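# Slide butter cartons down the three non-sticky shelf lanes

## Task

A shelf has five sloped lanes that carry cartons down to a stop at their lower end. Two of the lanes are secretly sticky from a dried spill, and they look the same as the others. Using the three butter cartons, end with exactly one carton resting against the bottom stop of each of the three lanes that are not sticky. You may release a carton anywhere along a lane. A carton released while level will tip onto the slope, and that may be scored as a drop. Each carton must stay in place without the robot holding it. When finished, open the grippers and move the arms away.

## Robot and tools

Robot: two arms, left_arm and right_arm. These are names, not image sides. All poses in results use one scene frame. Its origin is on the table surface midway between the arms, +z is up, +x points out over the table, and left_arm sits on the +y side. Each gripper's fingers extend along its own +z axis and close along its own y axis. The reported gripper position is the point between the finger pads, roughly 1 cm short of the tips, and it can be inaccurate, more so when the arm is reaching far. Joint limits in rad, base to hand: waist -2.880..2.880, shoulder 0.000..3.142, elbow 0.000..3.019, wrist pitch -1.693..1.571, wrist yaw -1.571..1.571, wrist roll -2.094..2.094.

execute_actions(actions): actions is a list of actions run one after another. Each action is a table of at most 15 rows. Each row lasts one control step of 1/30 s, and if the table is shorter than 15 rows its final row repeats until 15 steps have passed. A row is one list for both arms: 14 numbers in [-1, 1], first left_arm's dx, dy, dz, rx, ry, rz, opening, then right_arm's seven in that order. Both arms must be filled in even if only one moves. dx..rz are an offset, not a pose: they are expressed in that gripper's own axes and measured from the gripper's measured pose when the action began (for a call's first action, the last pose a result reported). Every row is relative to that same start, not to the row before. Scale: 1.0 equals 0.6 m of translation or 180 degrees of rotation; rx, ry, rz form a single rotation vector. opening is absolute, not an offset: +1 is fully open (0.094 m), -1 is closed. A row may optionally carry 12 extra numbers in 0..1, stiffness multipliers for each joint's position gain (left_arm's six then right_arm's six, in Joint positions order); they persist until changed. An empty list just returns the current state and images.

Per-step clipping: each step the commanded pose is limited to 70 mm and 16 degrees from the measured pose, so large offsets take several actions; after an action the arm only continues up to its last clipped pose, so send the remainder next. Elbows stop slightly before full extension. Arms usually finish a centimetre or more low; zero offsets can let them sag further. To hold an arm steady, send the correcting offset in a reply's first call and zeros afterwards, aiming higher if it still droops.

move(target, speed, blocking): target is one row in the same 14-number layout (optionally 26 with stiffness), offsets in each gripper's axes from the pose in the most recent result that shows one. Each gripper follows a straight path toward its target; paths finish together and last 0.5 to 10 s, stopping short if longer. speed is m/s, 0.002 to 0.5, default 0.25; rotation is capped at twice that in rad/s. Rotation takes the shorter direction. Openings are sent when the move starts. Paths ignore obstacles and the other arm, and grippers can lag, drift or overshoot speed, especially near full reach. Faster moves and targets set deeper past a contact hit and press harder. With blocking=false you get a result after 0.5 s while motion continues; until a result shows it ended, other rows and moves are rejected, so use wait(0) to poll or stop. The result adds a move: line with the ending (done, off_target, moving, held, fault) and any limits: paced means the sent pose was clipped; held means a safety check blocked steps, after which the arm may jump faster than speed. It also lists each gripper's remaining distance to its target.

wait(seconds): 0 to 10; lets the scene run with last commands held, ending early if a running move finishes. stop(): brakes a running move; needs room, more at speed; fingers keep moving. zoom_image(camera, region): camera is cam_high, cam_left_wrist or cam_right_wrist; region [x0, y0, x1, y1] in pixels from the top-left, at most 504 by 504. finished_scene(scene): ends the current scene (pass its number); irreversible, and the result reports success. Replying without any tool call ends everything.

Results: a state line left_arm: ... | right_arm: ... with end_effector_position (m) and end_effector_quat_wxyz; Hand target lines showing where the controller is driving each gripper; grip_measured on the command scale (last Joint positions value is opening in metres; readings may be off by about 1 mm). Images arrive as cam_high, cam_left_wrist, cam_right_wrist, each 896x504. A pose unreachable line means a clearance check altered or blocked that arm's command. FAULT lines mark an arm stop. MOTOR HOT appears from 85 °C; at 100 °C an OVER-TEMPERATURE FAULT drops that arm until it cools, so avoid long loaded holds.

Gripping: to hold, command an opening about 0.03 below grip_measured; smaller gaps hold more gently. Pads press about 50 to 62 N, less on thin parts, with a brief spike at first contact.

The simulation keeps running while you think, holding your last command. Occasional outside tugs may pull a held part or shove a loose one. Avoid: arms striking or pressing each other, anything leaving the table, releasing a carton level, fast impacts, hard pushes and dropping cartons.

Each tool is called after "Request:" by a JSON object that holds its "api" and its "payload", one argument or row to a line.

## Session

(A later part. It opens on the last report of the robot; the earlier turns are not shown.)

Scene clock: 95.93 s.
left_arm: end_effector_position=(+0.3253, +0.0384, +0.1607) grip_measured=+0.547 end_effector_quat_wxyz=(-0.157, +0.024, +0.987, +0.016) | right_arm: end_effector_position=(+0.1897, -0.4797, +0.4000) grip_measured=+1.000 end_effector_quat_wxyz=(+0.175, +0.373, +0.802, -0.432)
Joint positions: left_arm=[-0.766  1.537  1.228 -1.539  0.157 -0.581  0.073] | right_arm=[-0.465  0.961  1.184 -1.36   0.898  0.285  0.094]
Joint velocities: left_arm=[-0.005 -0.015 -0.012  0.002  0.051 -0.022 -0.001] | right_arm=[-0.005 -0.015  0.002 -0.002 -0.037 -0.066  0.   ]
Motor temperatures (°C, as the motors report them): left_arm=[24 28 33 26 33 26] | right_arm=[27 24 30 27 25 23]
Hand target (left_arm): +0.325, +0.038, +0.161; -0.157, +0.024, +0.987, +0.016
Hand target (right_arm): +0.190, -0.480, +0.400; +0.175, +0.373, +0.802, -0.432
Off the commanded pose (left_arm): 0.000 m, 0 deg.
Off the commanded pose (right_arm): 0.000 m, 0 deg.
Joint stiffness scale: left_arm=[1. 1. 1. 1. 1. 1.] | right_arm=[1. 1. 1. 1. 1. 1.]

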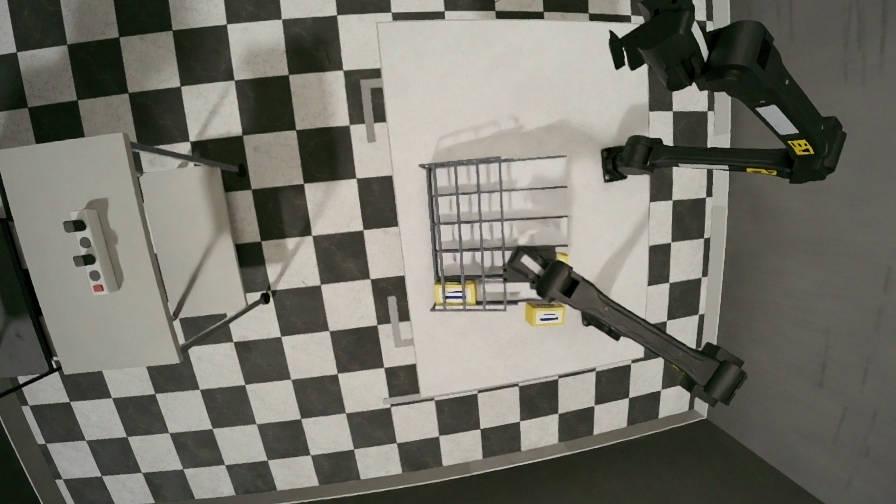

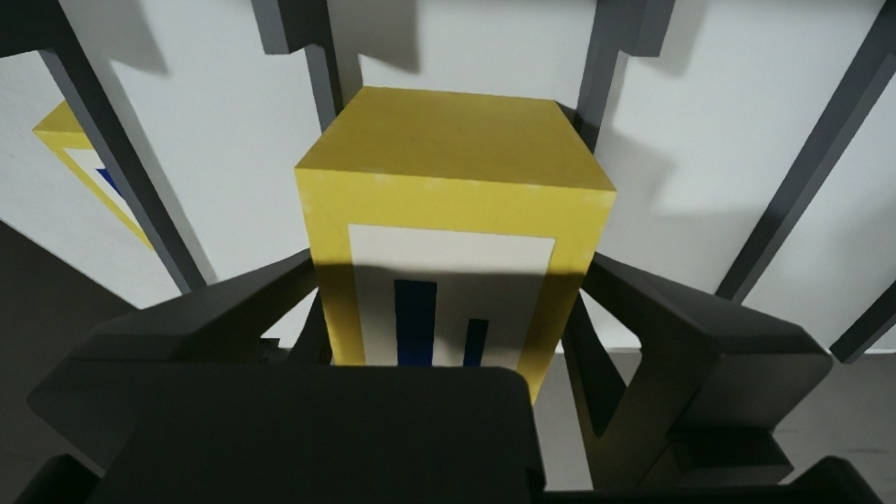

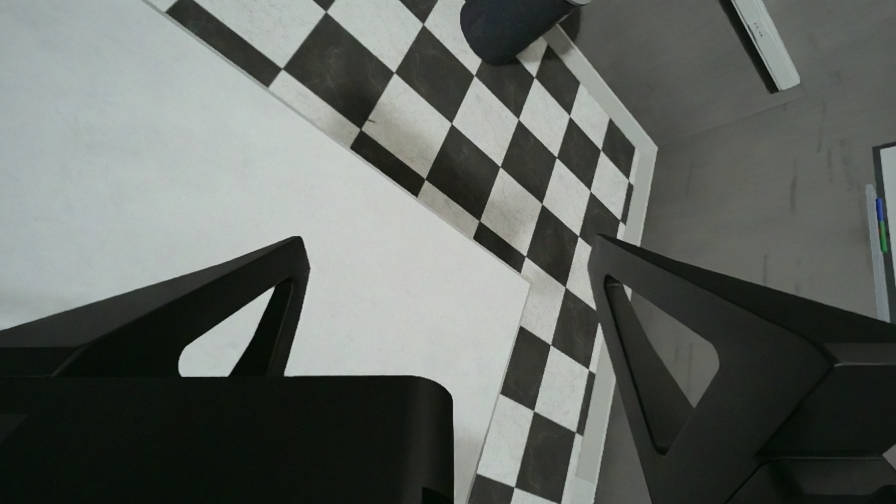

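Sticky. Regrip, lift, move to lane 3.

Request:
{"api": "execute_actions", "payload": {
  "actions": [
    [[0,0,0,0,0,0,0.25,0,0,0,0,0,0,1]],
    [[0,0,0,0,0,0,0.25,0,0,0,0,0,0,1]]
  ]
}}

Request:
{"api": "move", "payload": {
  "target": [0,0,-0.11,0,0,0,0.25,0,0,0,0,0,0,1],
  "speed": 0.12
}}

Request:
{"api": "move", "payload": {
  "target": [-0.01,-0.145,-0.03,0,0,0,0.25,0,0,0,0,0,0,1],
  "speed": 0.15
}}

Scene clock: 100.40 s.
left_arm: end_effector_position=(+0.3254, +0.0387, +0.1608) grip_measured=+0.343 end_effector_quat_wxyz=(-0.157, +0.025, +0.987, +0.017) | right_arm: end_effector_position=(+0.1897, -0.4797, +0.4000) grip_measured=+1.000 end_effector_quat_wxyz=(+0.175, +0.373, +0.802, -0.432)
Joint positions: left_arm=[-0.766  1.537  1.228 -1.539  0.156 -0.58   0.063] | right_arm=[-0.465  0.961  1.184 -1.36   0.898  0.285  0.094]
Joint velocities: left_arm=[-0.024 -0.005  0.007 -0.017 -0.022  0.022  0.   ] | right_arm=[-0.005  0.005  0.017  0.002 -0.051  0.007  0.   ]
Motor temperatures (°C, as the motors report them): left_arm=[24 28 32 26 32 26] | right_arm=[27 24 30 27 25 23]
Hand target (left_arm): +0.325, +0.039, +0.161; -0.157, +0.025, +0.987, +0.017
Hand target (right_arm): +0.190, -0.480, +0.400; +0.175, +0.373, +0.802, -0.432
Off the commanded pose (left_arm): 0.000 m, 0 deg.
Off the commanded pose (right_arm): 0.000 m, 0 deg.
Joint stiffness scale: left_arm=[1. 1. 1. 1. 1. 1.] | right_arm=[1. 1. 1. 1. 1. 1.]

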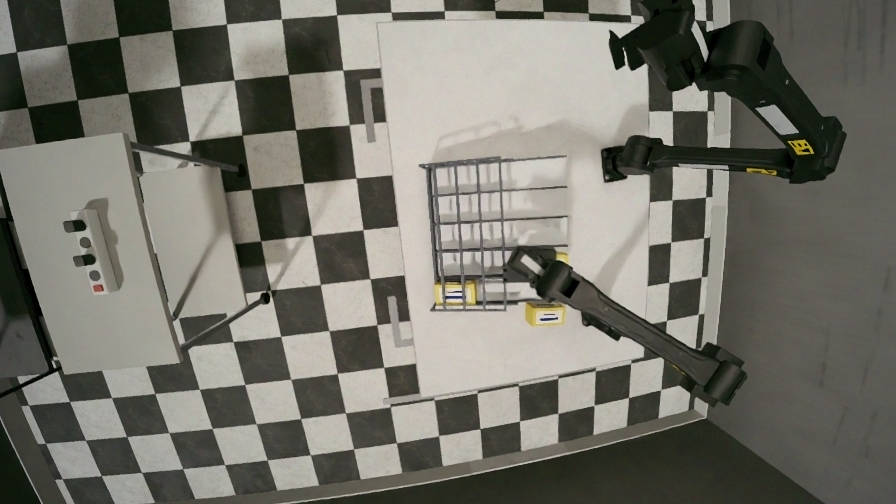

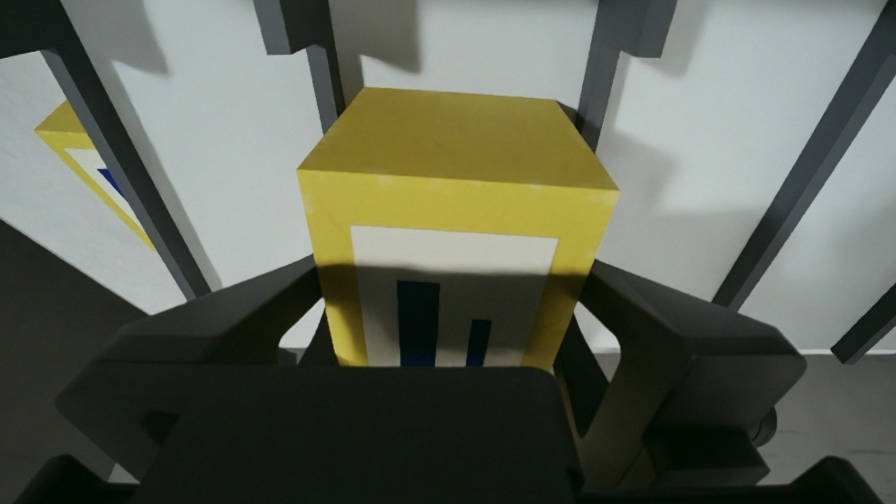

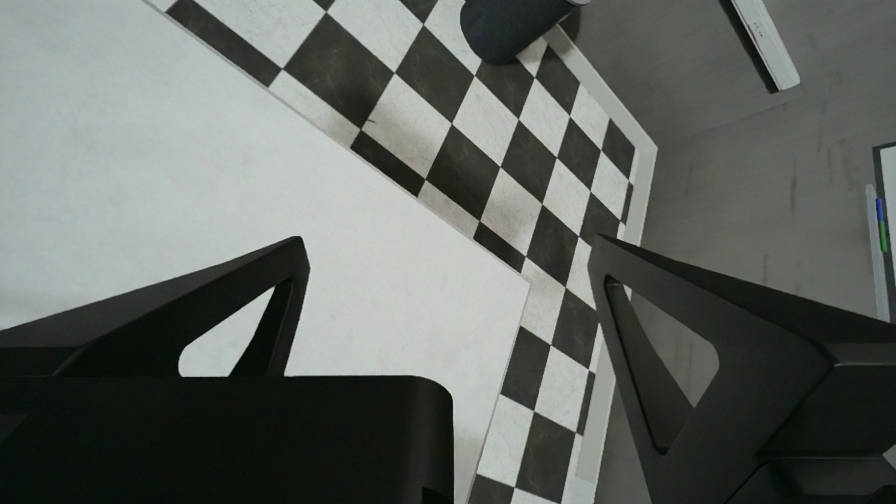

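Scene clock: 101.30 s.
left_arm: end_effector_position=(+0.3350, +0.0407, +0.1973) grip_measured=+0.343 end_effector_quat_wxyz=(-0.162, +0.018, +0.986, +0.024) | right_arm: end_effector_position=(+0.1897, -0.4797, +0.4000) grip_measured=+1.000 end_effector_quat_wxyz=(+0.175, +0.373, +0.802, -0.432)
Joint positions: left_arm=[-0.75   1.539  1.327 -1.654  0.147 -0.578  0.063] | right_arm=[-0.465  0.961  1.184 -1.36   0.898  0.285  0.094]
Joint velocities: left_arm=[-0.005  0.015 -0.017  0.007  0.022 -0.037 -0.001] | right_arm=[ 0.005 -0.015  0.007 -0.017 -0.007  0.007  0.   ]
Motor temperatures (°C, as the motors report them): left_arm=[24 28 32 26 31 26] | right_arm=[27 24 30 27 25 23]
Hand target (left_arm): +0.345, +0.037, +0.223; -0.146, +0.023, +0.989, +0.010
Hand target (right_arm): +0.190, -0.480, +0.400; +0.175, +0.373, +0.802, -0.432
Off the commanded pose (left_arm): 0.029 m, 1 deg.
Off the commanded pose (right_arm): 0.000 m, 0 deg.
Joint stiffness scale: left_arm=[1. 1. 1. 1. 1. 1.] | right_arm=[1. 1. 1. 1. 1. 1.]
joint sent to its limit (left arm) — the command would take joint 4 (wrist pitch) past its lower limit, so that joint was sent only as far as its limit.
move: off_target (left_arm)

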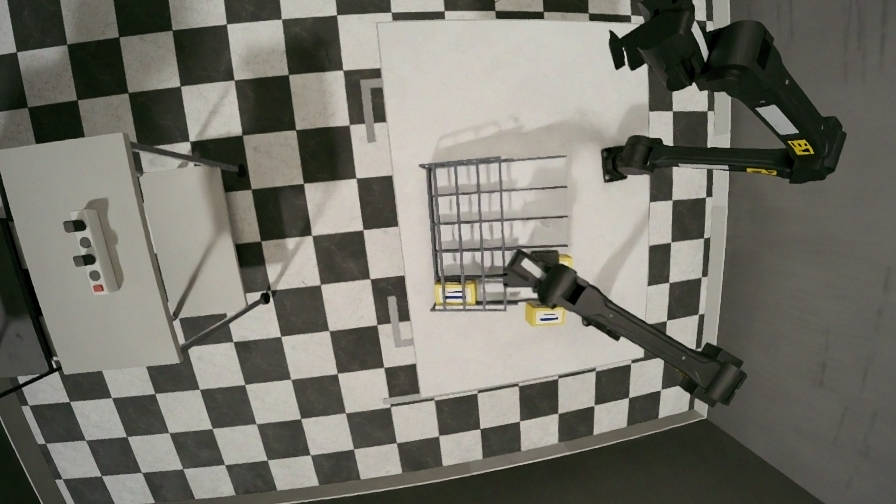

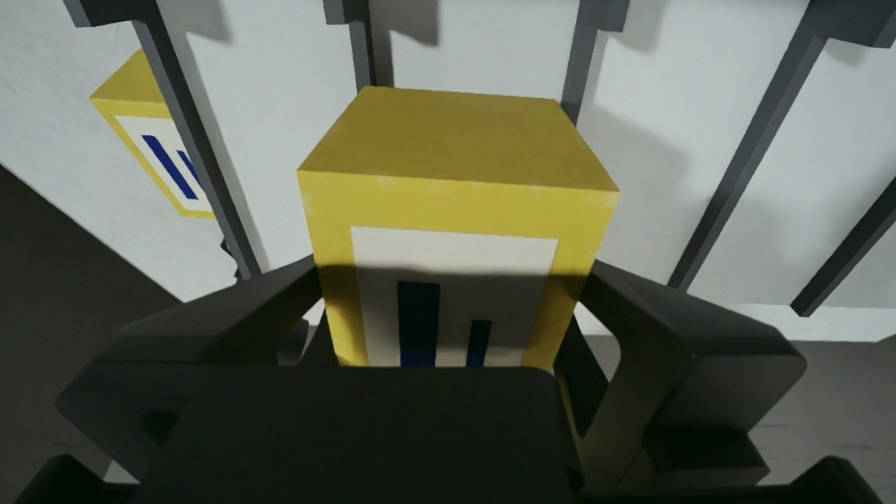

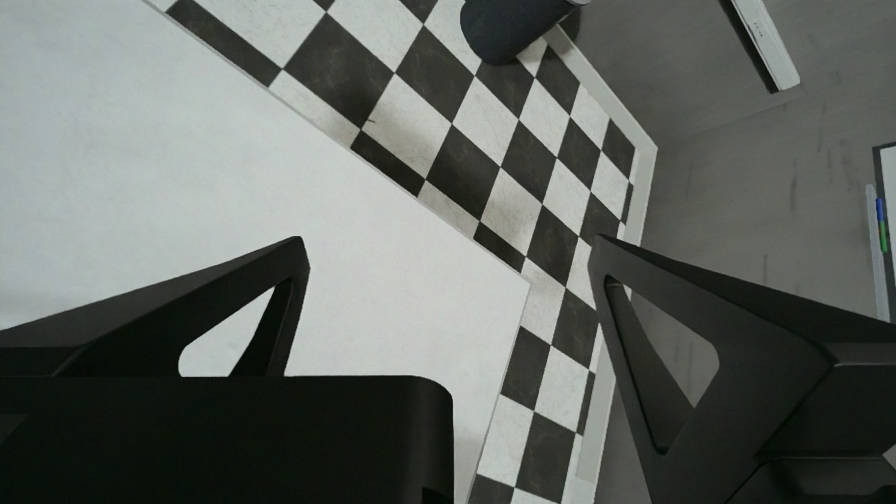

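Scene clock: 102.30 s.
left_arm: end_effector_position=(+0.3344, -0.0372, +0.1865) grip_measured=+0.343 end_effector_quat_wxyz=(-0.170, +0.024, +0.985, +0.031) | right_arm: end_effector_position=(+0.1897, -0.4797, +0.4000) grip_measured=+1.000 end_effector_quat_wxyz=(+0.175, +0.373, +0.802, -0.432)
Joint positions: left_arm=[-0.883  1.682  1.47  -1.655  0.183 -0.693  0.063] | right_arm=[-0.465  0.961  1.184 -1.36   0.898  0.285  0.094]
Joint velocities: left_arm=[-0.015 -0.005 -0.012 -0.002 -0.081 -0.007 -0.   ] | right_arm=[-0.015 -0.005  0.012  0.007 -0.037 -0.022  0.   ]
Motor temperatures (°C, as the motors report them): left_arm=[24 28 32 26 31 26] | right_arm=[27 24 30 27 25 23]
Hand target (left_arm): +0.342, -0.047, +0.208; -0.159, +0.018, +0.987, +0.020
Hand target (right_arm): +0.190, -0.480, +0.400; +0.175, +0.373, +0.802, -0.432
Off the commanded pose (left_arm): 0.026 m, 1 deg.
Off the commanded pose (right_arm): 0.000 m, 0 deg.
Joint stiffness scale: left_arm=[1. 1. 1. 1. 1. 1.] | right_arm=[1. 1. 1. 1. 1. 1.]
joint sent to its limit (left arm) — the command would take joint 4 (wrist pitch) past its lower limit, so that joint was sent only as far as its limit.
move: off_target (left_arm)

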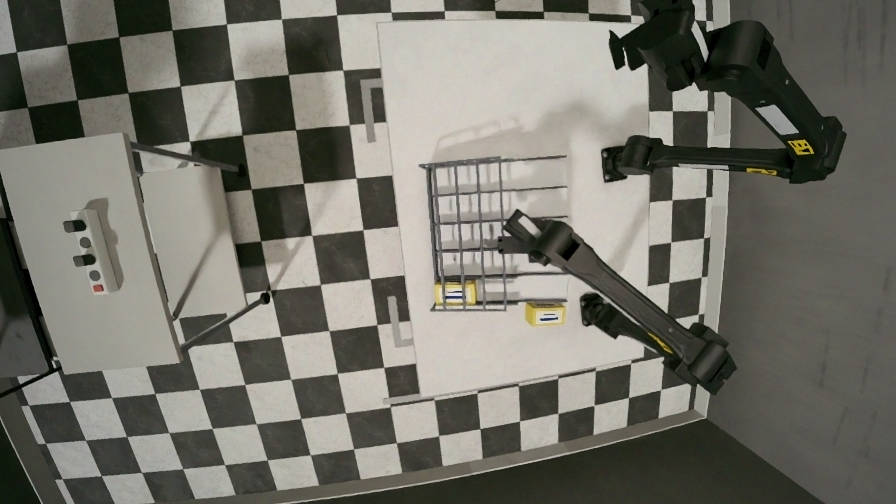

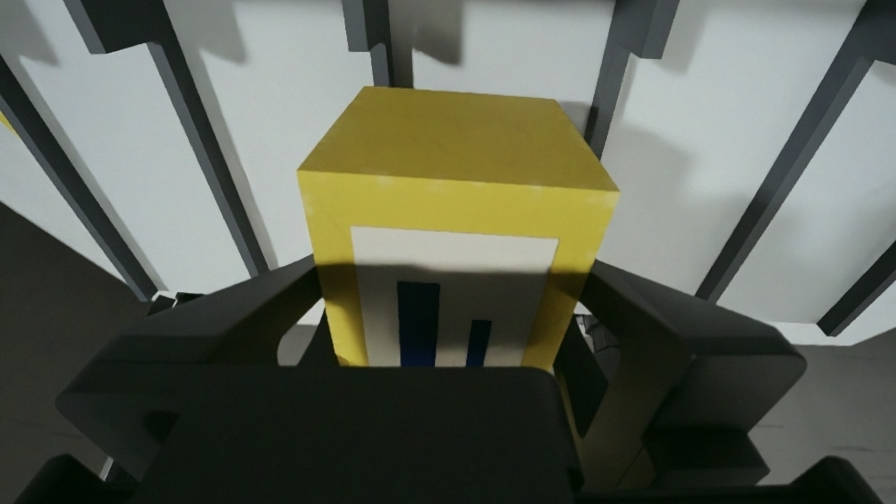

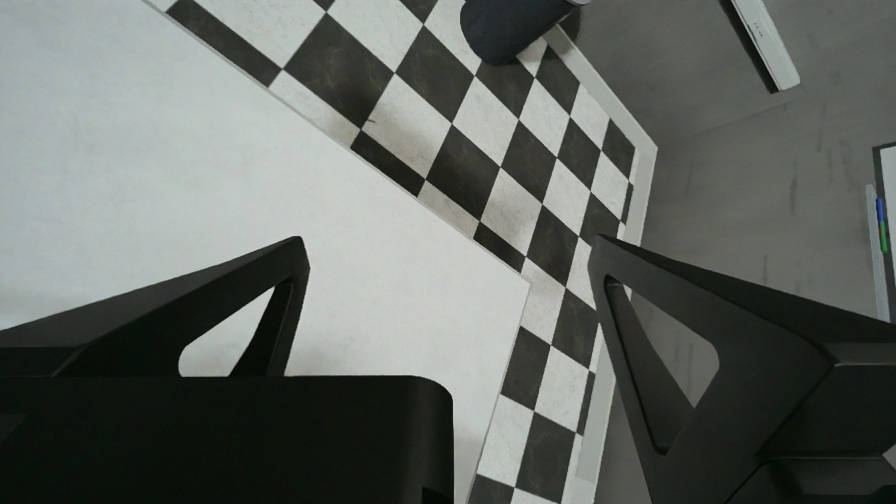

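Need about 1.5 cm more in -y.

Request:
{"api": "move", "payload": {
  "target": [0,-0.035,-0.02,0.008,-0.008,0,0.25,0,0,0,0,0,0,1],
  "speed": 0.08
}}

Scene clock: 104.40 s.
left_arm: end_effector_position=(+0.3282, -0.0436, +0.1816) grip_measured=+0.343 end_effector_quat_wxyz=(-0.175, +0.024, +0.984, +0.036) | right_arm: end_effector_position=(+0.1897, -0.4797, +0.4000) grip_measured=+1.000 end_effector_quat_wxyz=(+0.175, +0.373, +0.802, -0.432)
Joint positions: left_arm=[-0.902  1.694  1.47  -1.655  0.188 -0.709  0.063] | right_arm=[-0.465  0.961  1.184 -1.36   0.898  0.285  0.094]
Joint velocities: left_arm=[ 0.005 -0.024 -0.007  0.007 -0.022 -0.081  0.   ] | right_arm=[-0.005 -0.005  0.017 -0.007  0.007 -0.022  0.   ]
Motor temperatures (°C, as the motors report them): left_arm=[24 28 32 26 31 26] | right_arm=[27 24 30 27 25 23]
Hand target (left_arm): +0.337, -0.058, +0.197; -0.158, +0.022, +0.987, +0.018
Hand target (right_arm): +0.190, -0.480, +0.400; +0.175, +0.373, +0.802, -0.432
Off the commanded pose (left_arm): 0.023 m, 3 deg.
Off the commanded pose (right_arm): 0.000 m, 0 deg.
Joint stiffness scale: left_arm=[1. 1. 1. 1. 1. 1.] | right_arm=[1. 1. 1. 1. 1. 1.]
move: off_target (left_arm)

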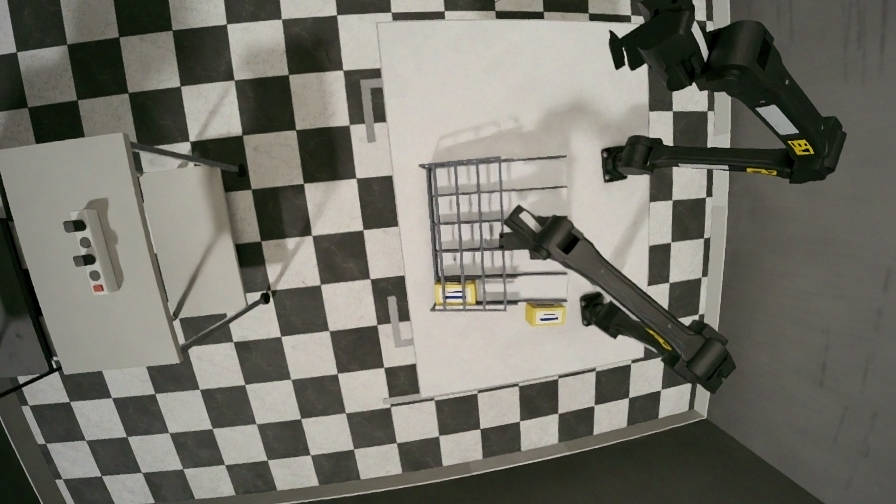

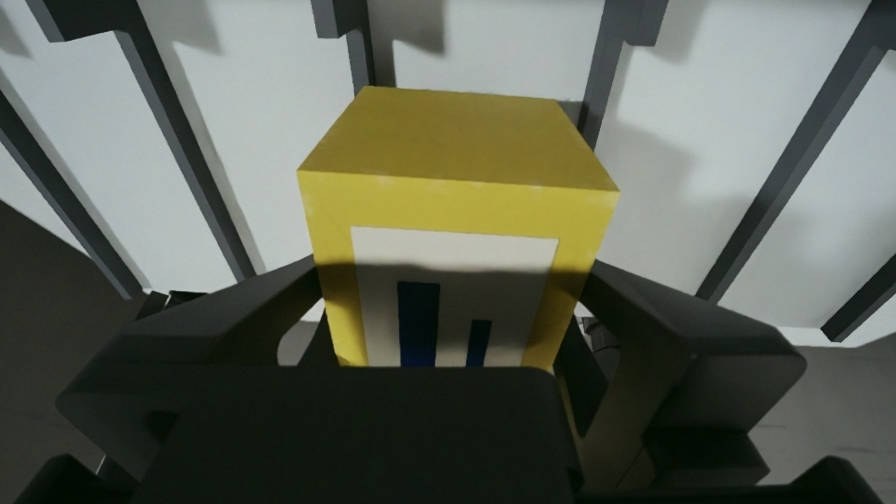

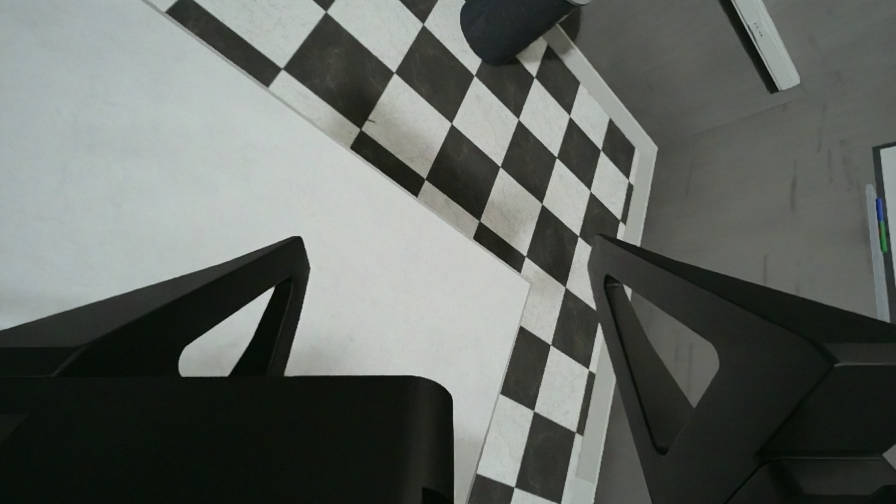

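Request:
{"api": "move", "payload": {
  "target": [-0.02,-0.04,-0.02,0.012,-0.012,0,0.25,0,0,0,0,0,0,1],
  "speed": 0.08
}}

Scene clock: 106.73 s.
left_arm: end_effector_position=(+0.3303, -0.0482, +0.1679) grip_measured=+0.343 end_effector_quat_wxyz=(-0.181, +0.021, +0.982, +0.042) | right_arm: end_effector_position=(+0.1897, -0.4797, +0.4000) grip_measured=+1.000 end_effector_quat_wxyz=(+0.175, +0.373, +0.802, -0.432)
Joint positions: left_arm=[-0.905  1.725  1.47  -1.64   0.189 -0.718  0.063] | right_arm=[-0.465  0.961  1.184 -1.36   0.898  0.285  0.094]
Joint velocities: left_arm=[-0.034  0.005 -0.002 -0.012  0.051 -0.051  0.   ] | right_arm=[-0.015 -0.005  0.002 -0.017  0.037  0.022  0.   ]
Motor temperatures (°C, as the motors report them): left_arm=[24 28 33 26 30 26] | right_arm=[27 24 30 27 25 23]
Hand target (left_arm): +0.341, -0.068, +0.188; -0.157, +0.021, +0.987, +0.017
Hand target (right_arm): +0.190, -0.480, +0.400; +0.175, +0.373, +0.802, -0.432
Off the commanded pose (left_arm): 0.031 m, 4 deg.
Off the commanded pose (right_arm): 0.000 m, 0 deg.
Joint stiffness scale: left_arm=[1. 1. 1. 1. 1. 1.] | right_arm=[1. 1. 1. 1. 1. 1.]
move: off_target (left_arm)

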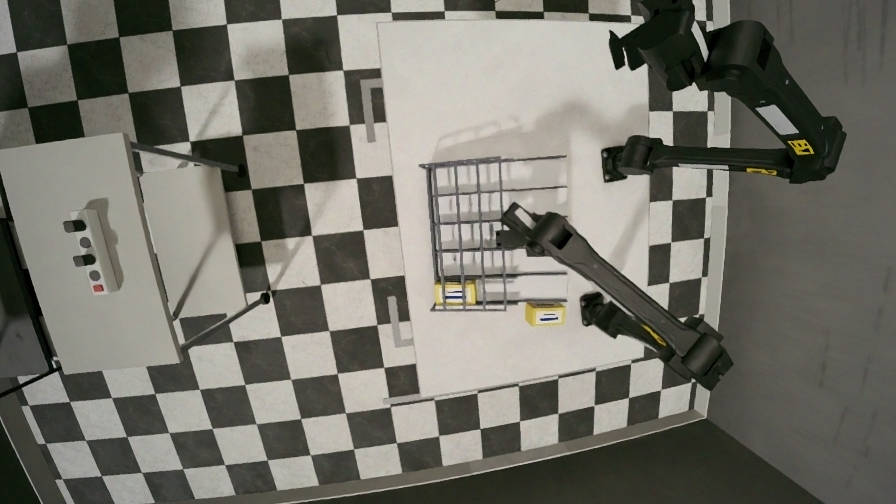

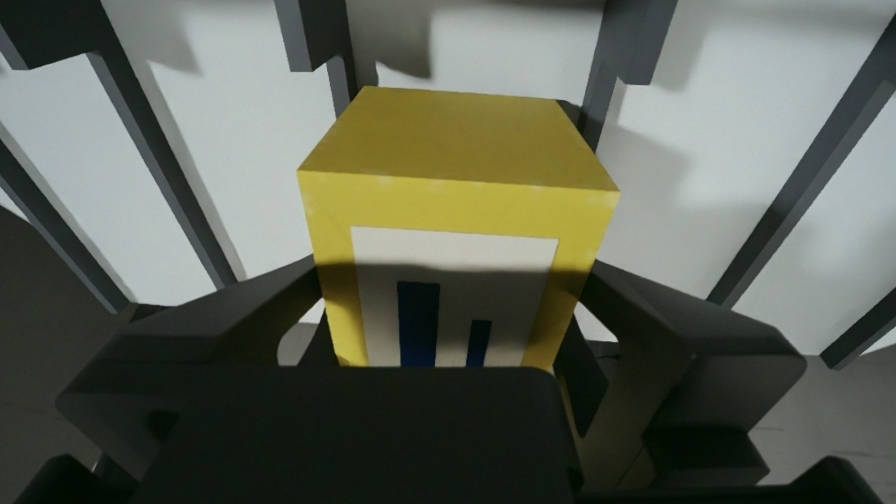

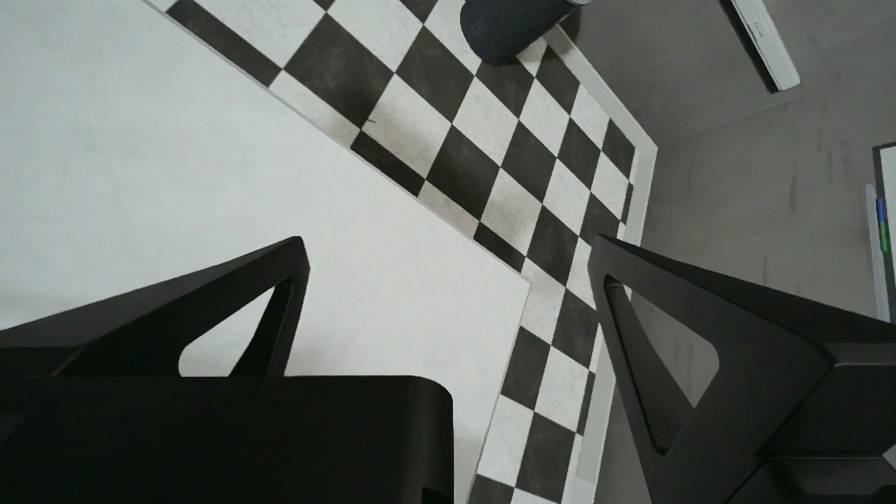

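Inside the lane. Lower and release.

Request:
{"api": "execute_actions", "payload": {
  "actions": [
    [[0,-0.005,0.015,0,-0.01,0,0.25,0,0,0,0,0,0,1]],
    [[0,0,0,0,0,0,0.5,0,0,0,0,0,0,1]],
    [[0,0,0,0,0,0,0.5,0,0,0,0,0,0,1]],
    [[0,0,0,0,0,0,0.5,0,0,0,0,0,0,1]]
  ]
}}

Scene clock: 110.90 s.
left_arm: end_effector_position=(+0.3324, -0.0480, +0.1596) grip_measured=+0.497 end_effector_quat_wxyz=(-0.168, +0.021, +0.985, +0.042) | right_arm: end_effector_position=(+0.1897, -0.4797, +0.4000) grip_measured=+1.000 end_effector_quat_wxyz=(+0.175, +0.373, +0.802, -0.432)
Joint positions: left_arm=[-0.908  1.721  1.448 -1.602  0.172 -0.725  0.07 ] | right_arm=[-0.465  0.961  1.184 -1.36   0.898  0.285  0.094]
Joint velocities: left_arm=[-0.015  0.005 -0.002 -0.002 -0.066 -0.007 -0.001] | right_arm=[-0.005 -0.005  0.002 -0.007 -0.051 -0.007  0.   ]
Motor temperatures (°C, as the motors report them): left_arm=[24 29 33 26 30 26] | right_arm=[27 24 30 27 25 23]
Hand target (left_arm): +0.332, -0.048, +0.160; -0.168, +0.021, +0.985, +0.042
Hand target (right_arm): +0.190, -0.480, +0.400; +0.175, +0.373, +0.802, -0.432
Off the commanded pose (left_arm): 0.000 m, 0 deg.
Off the commanded pose (right_arm): 0.000 m, 0 deg.
Joint stiffness scale: left_arm=[1. 1. 1. 1. 1. 1.] | right_arm=[1. 1. 1. 1. 1. 1.]

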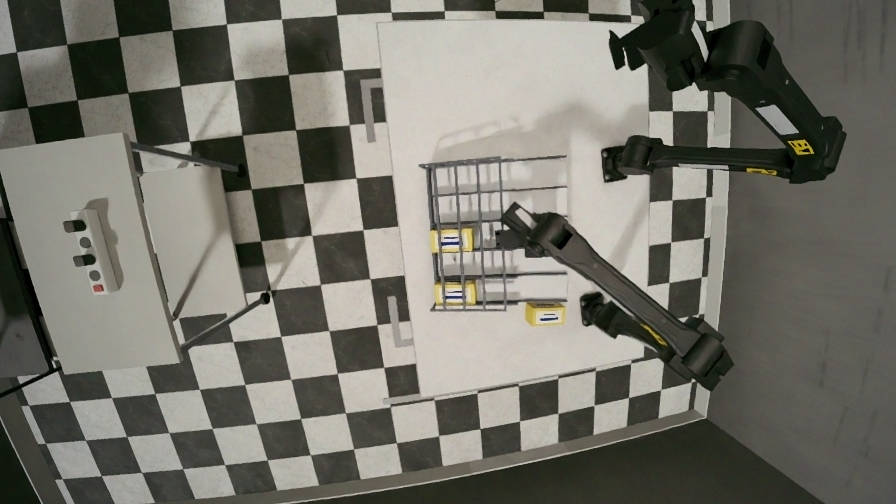

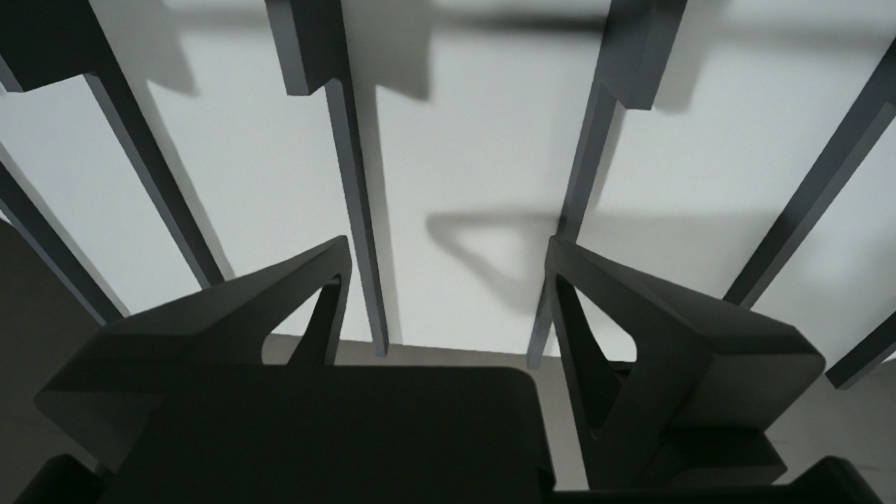

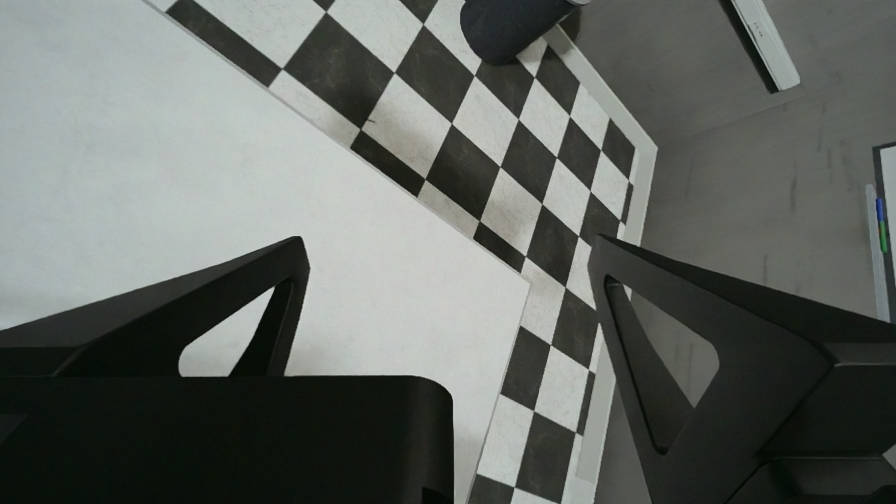

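Request:
{"api": "move", "payload": {
  "target": [0,0,-0.15,0.027,-0.107,0,1,0,0,0,0,0,0,1]
}}

Request:
{"api": "move", "payload": {
  "target": [0.1,0.51,-0.03,0,0,0,1,0,0,0,0,0,0,1]
}}

Scene clock: 113.73 s.
left_arm: end_effector_position=(+0.3533, -0.0404, +0.2295) grip_measured=+1.000 end_effector_quat_wxyz=(-0.024, +0.023, +0.999, +0.017) | right_arm: end_effector_position=(+0.1897, -0.4797, +0.4000) grip_measured=+1.000 end_effector_quat_wxyz=(+0.175, +0.373, +0.802, -0.432)
Joint positions: left_arm=[-0.925  1.556  1.463 -1.537  0.009 -0.764  0.094] | right_arm=[-0.465  0.961  1.184 -1.36   0.898  0.285  0.094]
Joint velocities: left_arm=[-0.015  0.005 -0.002  0.007 -0.095 -0.037  0.   ] | right_arm=[-0.005 -0.015 -0.007 -0.002 -0.037 -0.007  0.   ]
Motor temperatures (°C, as the motors report them): left_arm=[24 29 32 26 29 26] | right_arm=[27 24 30 27 25 23]
Hand target (left_arm): +0.362, -0.056, +0.246; -0.001, +0.020, +1.000, -0.003
Hand target (right_arm): +0.190, -0.480, +0.400; +0.175, +0.373, +0.802, -0.432
Off the commanded pose (left_arm): 0.023 m, 4 deg.
Off the commanded pose (right_arm): 0.000 m, 0 deg.
Joint stiffness scale: left_arm=[1. 1. 1. 1. 1. 1.] | right_arm=[1. 1. 1. 1. 1. 1.]
move: off_target (left_arm)

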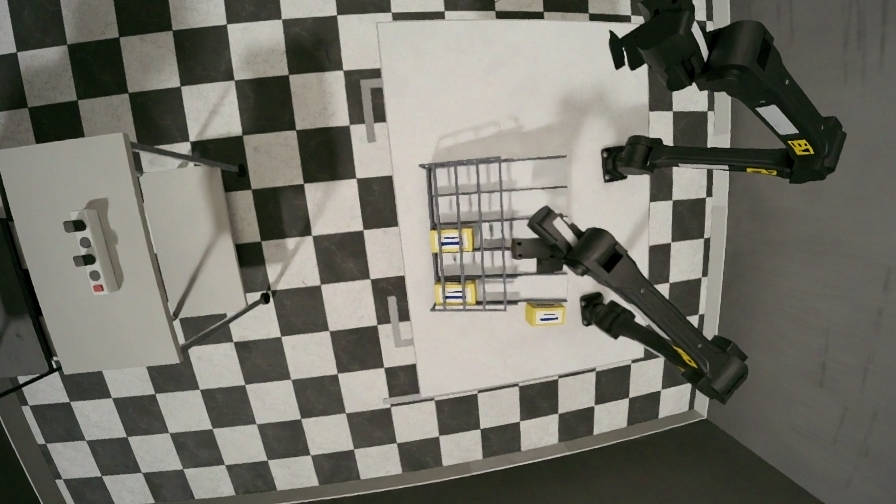

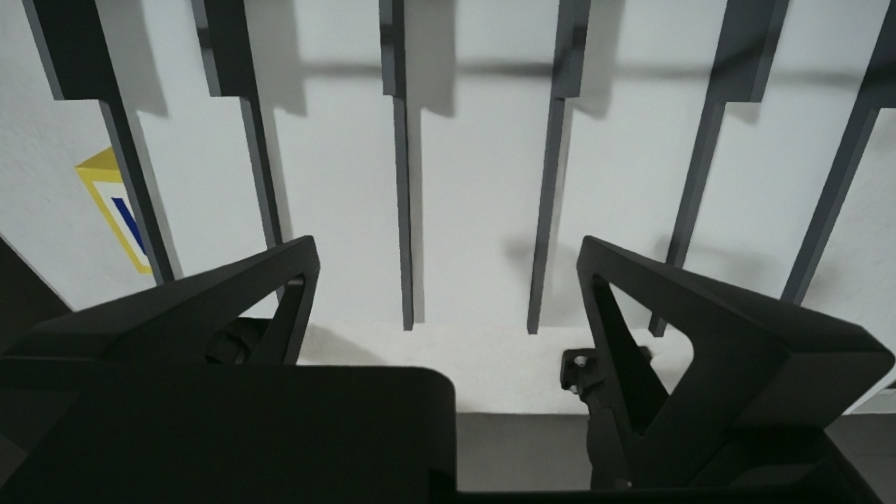

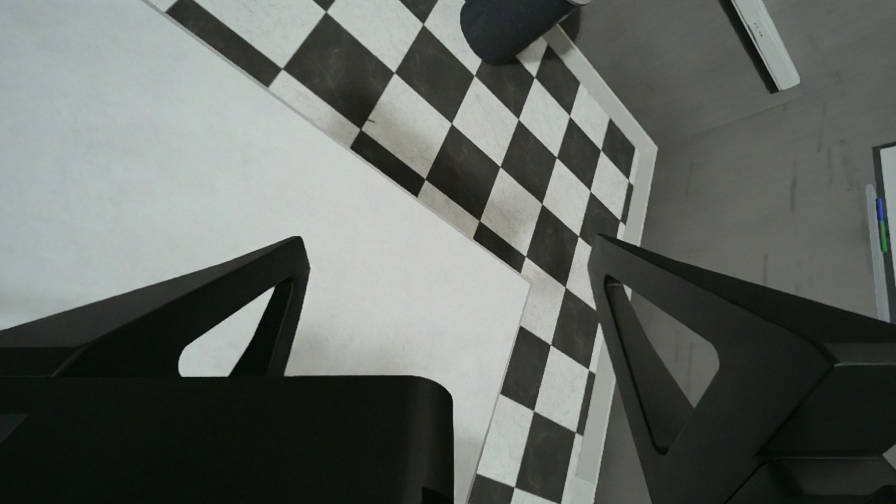

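Scene clock: 115.67 s.
left_arm: end_effector_position=(+0.3173, +0.2709, +0.2697) grip_measured=+1.000 end_effector_quat_wxyz=(-0.008, +0.013, +1.000, +0.020) | right_arm: end_effector_position=(+0.1897, -0.4797, +0.4000) grip_measured=+1.000 end_effector_quat_wxyz=(+0.175, +0.373, +0.802, -0.432)
Joint positions: left_arm=[-0.196  1.06   1.116 -1.644 -0.038 -0.056  0.094] | right_arm=[-0.465  0.961  1.184 -1.36   0.898  0.285  0.094]
Joint velocities: left_arm=[-0.015 -0.005  0.007  0.007  0.037  0.095  0.   ] | right_arm=[-0.005 -0.005 -0.002  0.002 -0.066 -0.022  0.   ]
Motor temperatures (°C, as the motors report them): left_arm=[24 29 32 26 29 26] | right_arm=[27 24 30 27 25 23]
Hand target (left_arm): +0.310, +0.271, +0.264; -0.024, +0.023, +0.999, +0.020
Hand target (right_arm): +0.190, -0.480, +0.400; +0.175, +0.373, +0.802, -0.432
Off the commanded pose (left_arm): 0.013 m, 2 deg.
Off the commanded pose (right_arm): 0.000 m, 0 deg.
Joint stiffness scale: left_arm=[1. 1. 1. 1. 1. 1.] | right_arm=[1. 1. 1. 1. 1. 1.]
move: off_target (left_arm)

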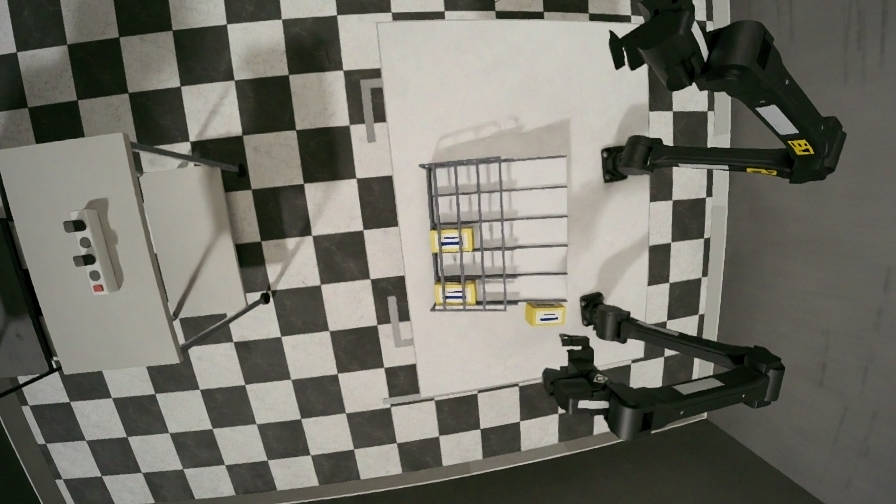

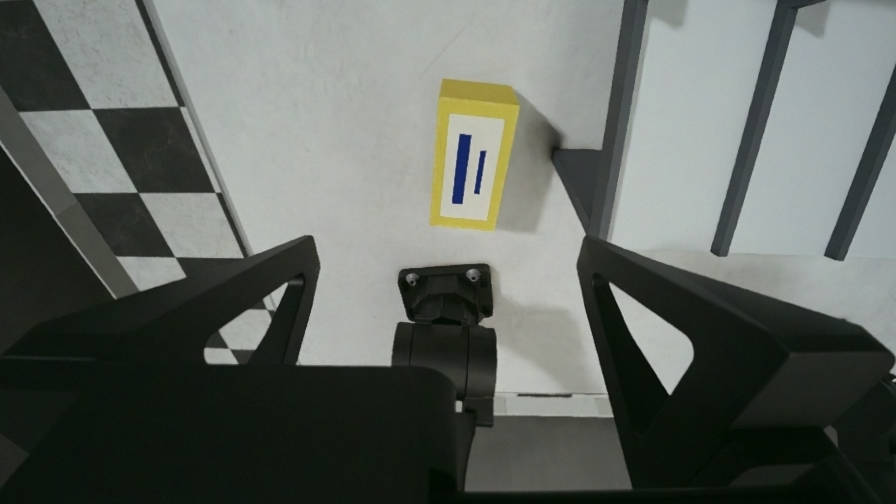

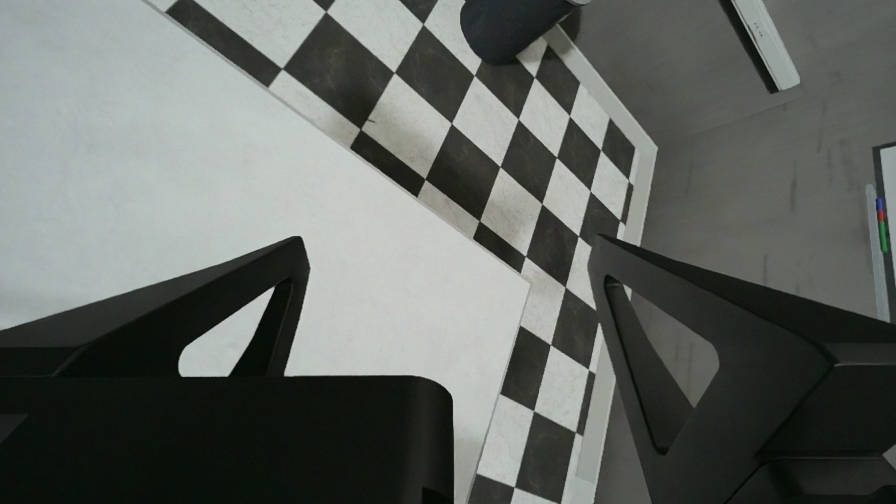

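Go to (.275,.255,.12) with a bit of yaw (+5°).

Request:
{"api": "move", "payload": {
  "target": [0.07,-0.03,0.25,0.012,0,0.025,1,0,0,0,0,0,0,1],
  "speed": 0.18
}}

Scene clock: 118.73 s.
left_arm: end_effector_position=(+0.2703, +0.2621, +0.1229) grip_measured=+1.000 end_effector_quat_wxyz=(-0.015, +0.039, +0.999, +0.002) | right_arm: end_effector_position=(+0.1897, -0.4797, +0.4000) grip_measured=+1.000 end_effector_quat_wxyz=(+0.175, +0.373, +0.802, -0.432)
Joint positions: left_arm=[-0.224  0.989  0.681 -1.294 -0.002 -0.033  0.094] | right_arm=[-0.465  0.961  1.184 -1.36   0.898  0.285  0.094]
Joint velocities: left_arm=[-0.015 -0.005 -0.002  0.007 -0.037 -0.051  0.   ] | right_arm=[-0.015 -0.005 -0.022 -0.017  0.022 -0.022  0.   ]
Motor temperatures (°C, as the motors report them): left_arm=[24 28 32 26 29 26] | right_arm=[27 24 30 27 25 23]
Hand target (left_arm): +0.271, +0.259, +0.120; -0.009, +0.052, +0.999, +0.000
Hand target (right_arm): +0.190, -0.480, +0.400; +0.175, +0.373, +0.802, -0.432
Off the commanded pose (left_arm): 0.004 m, 2 deg.
Off the commanded pose (right_arm): 0.000 m, 0 deg.
Joint stiffness scale: left_arm=[1. 1. 1. 1. 1. 1.] | right_arm=[1. 1. 1. 1. 1. 1.]
move: done

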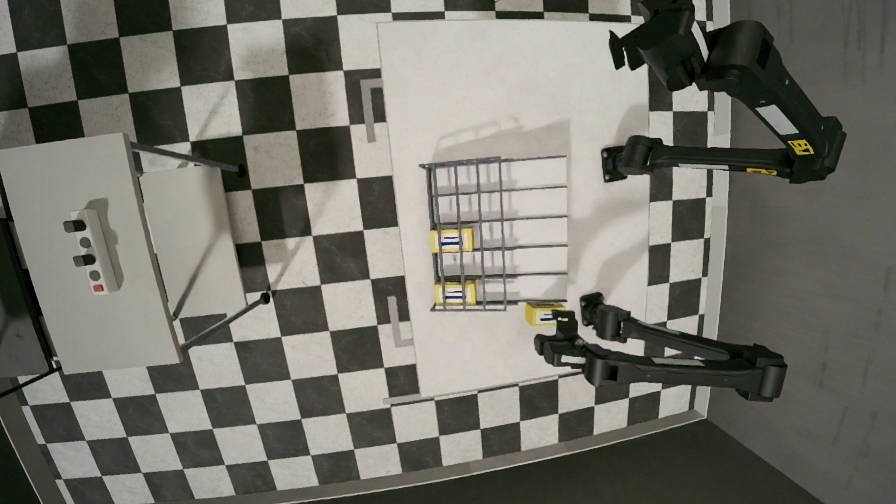

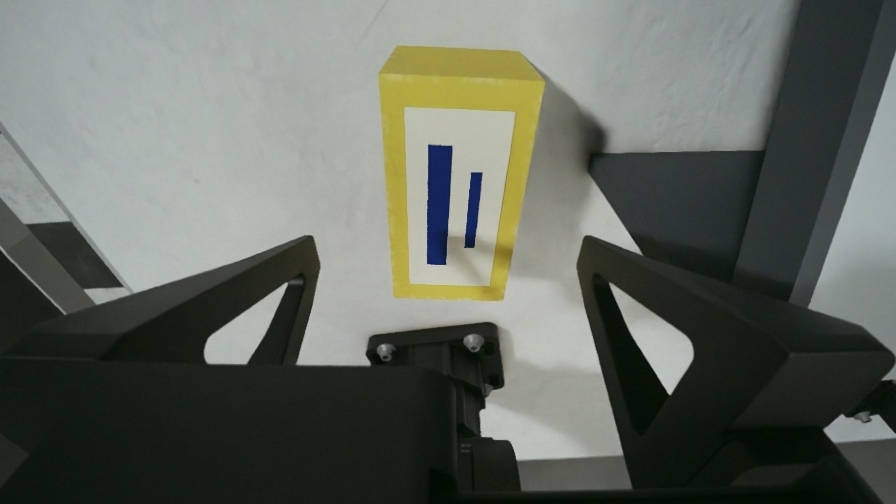

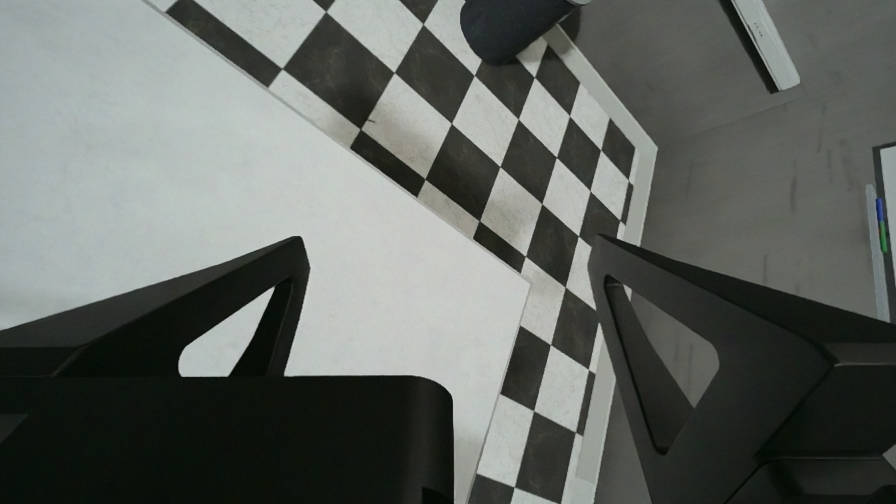

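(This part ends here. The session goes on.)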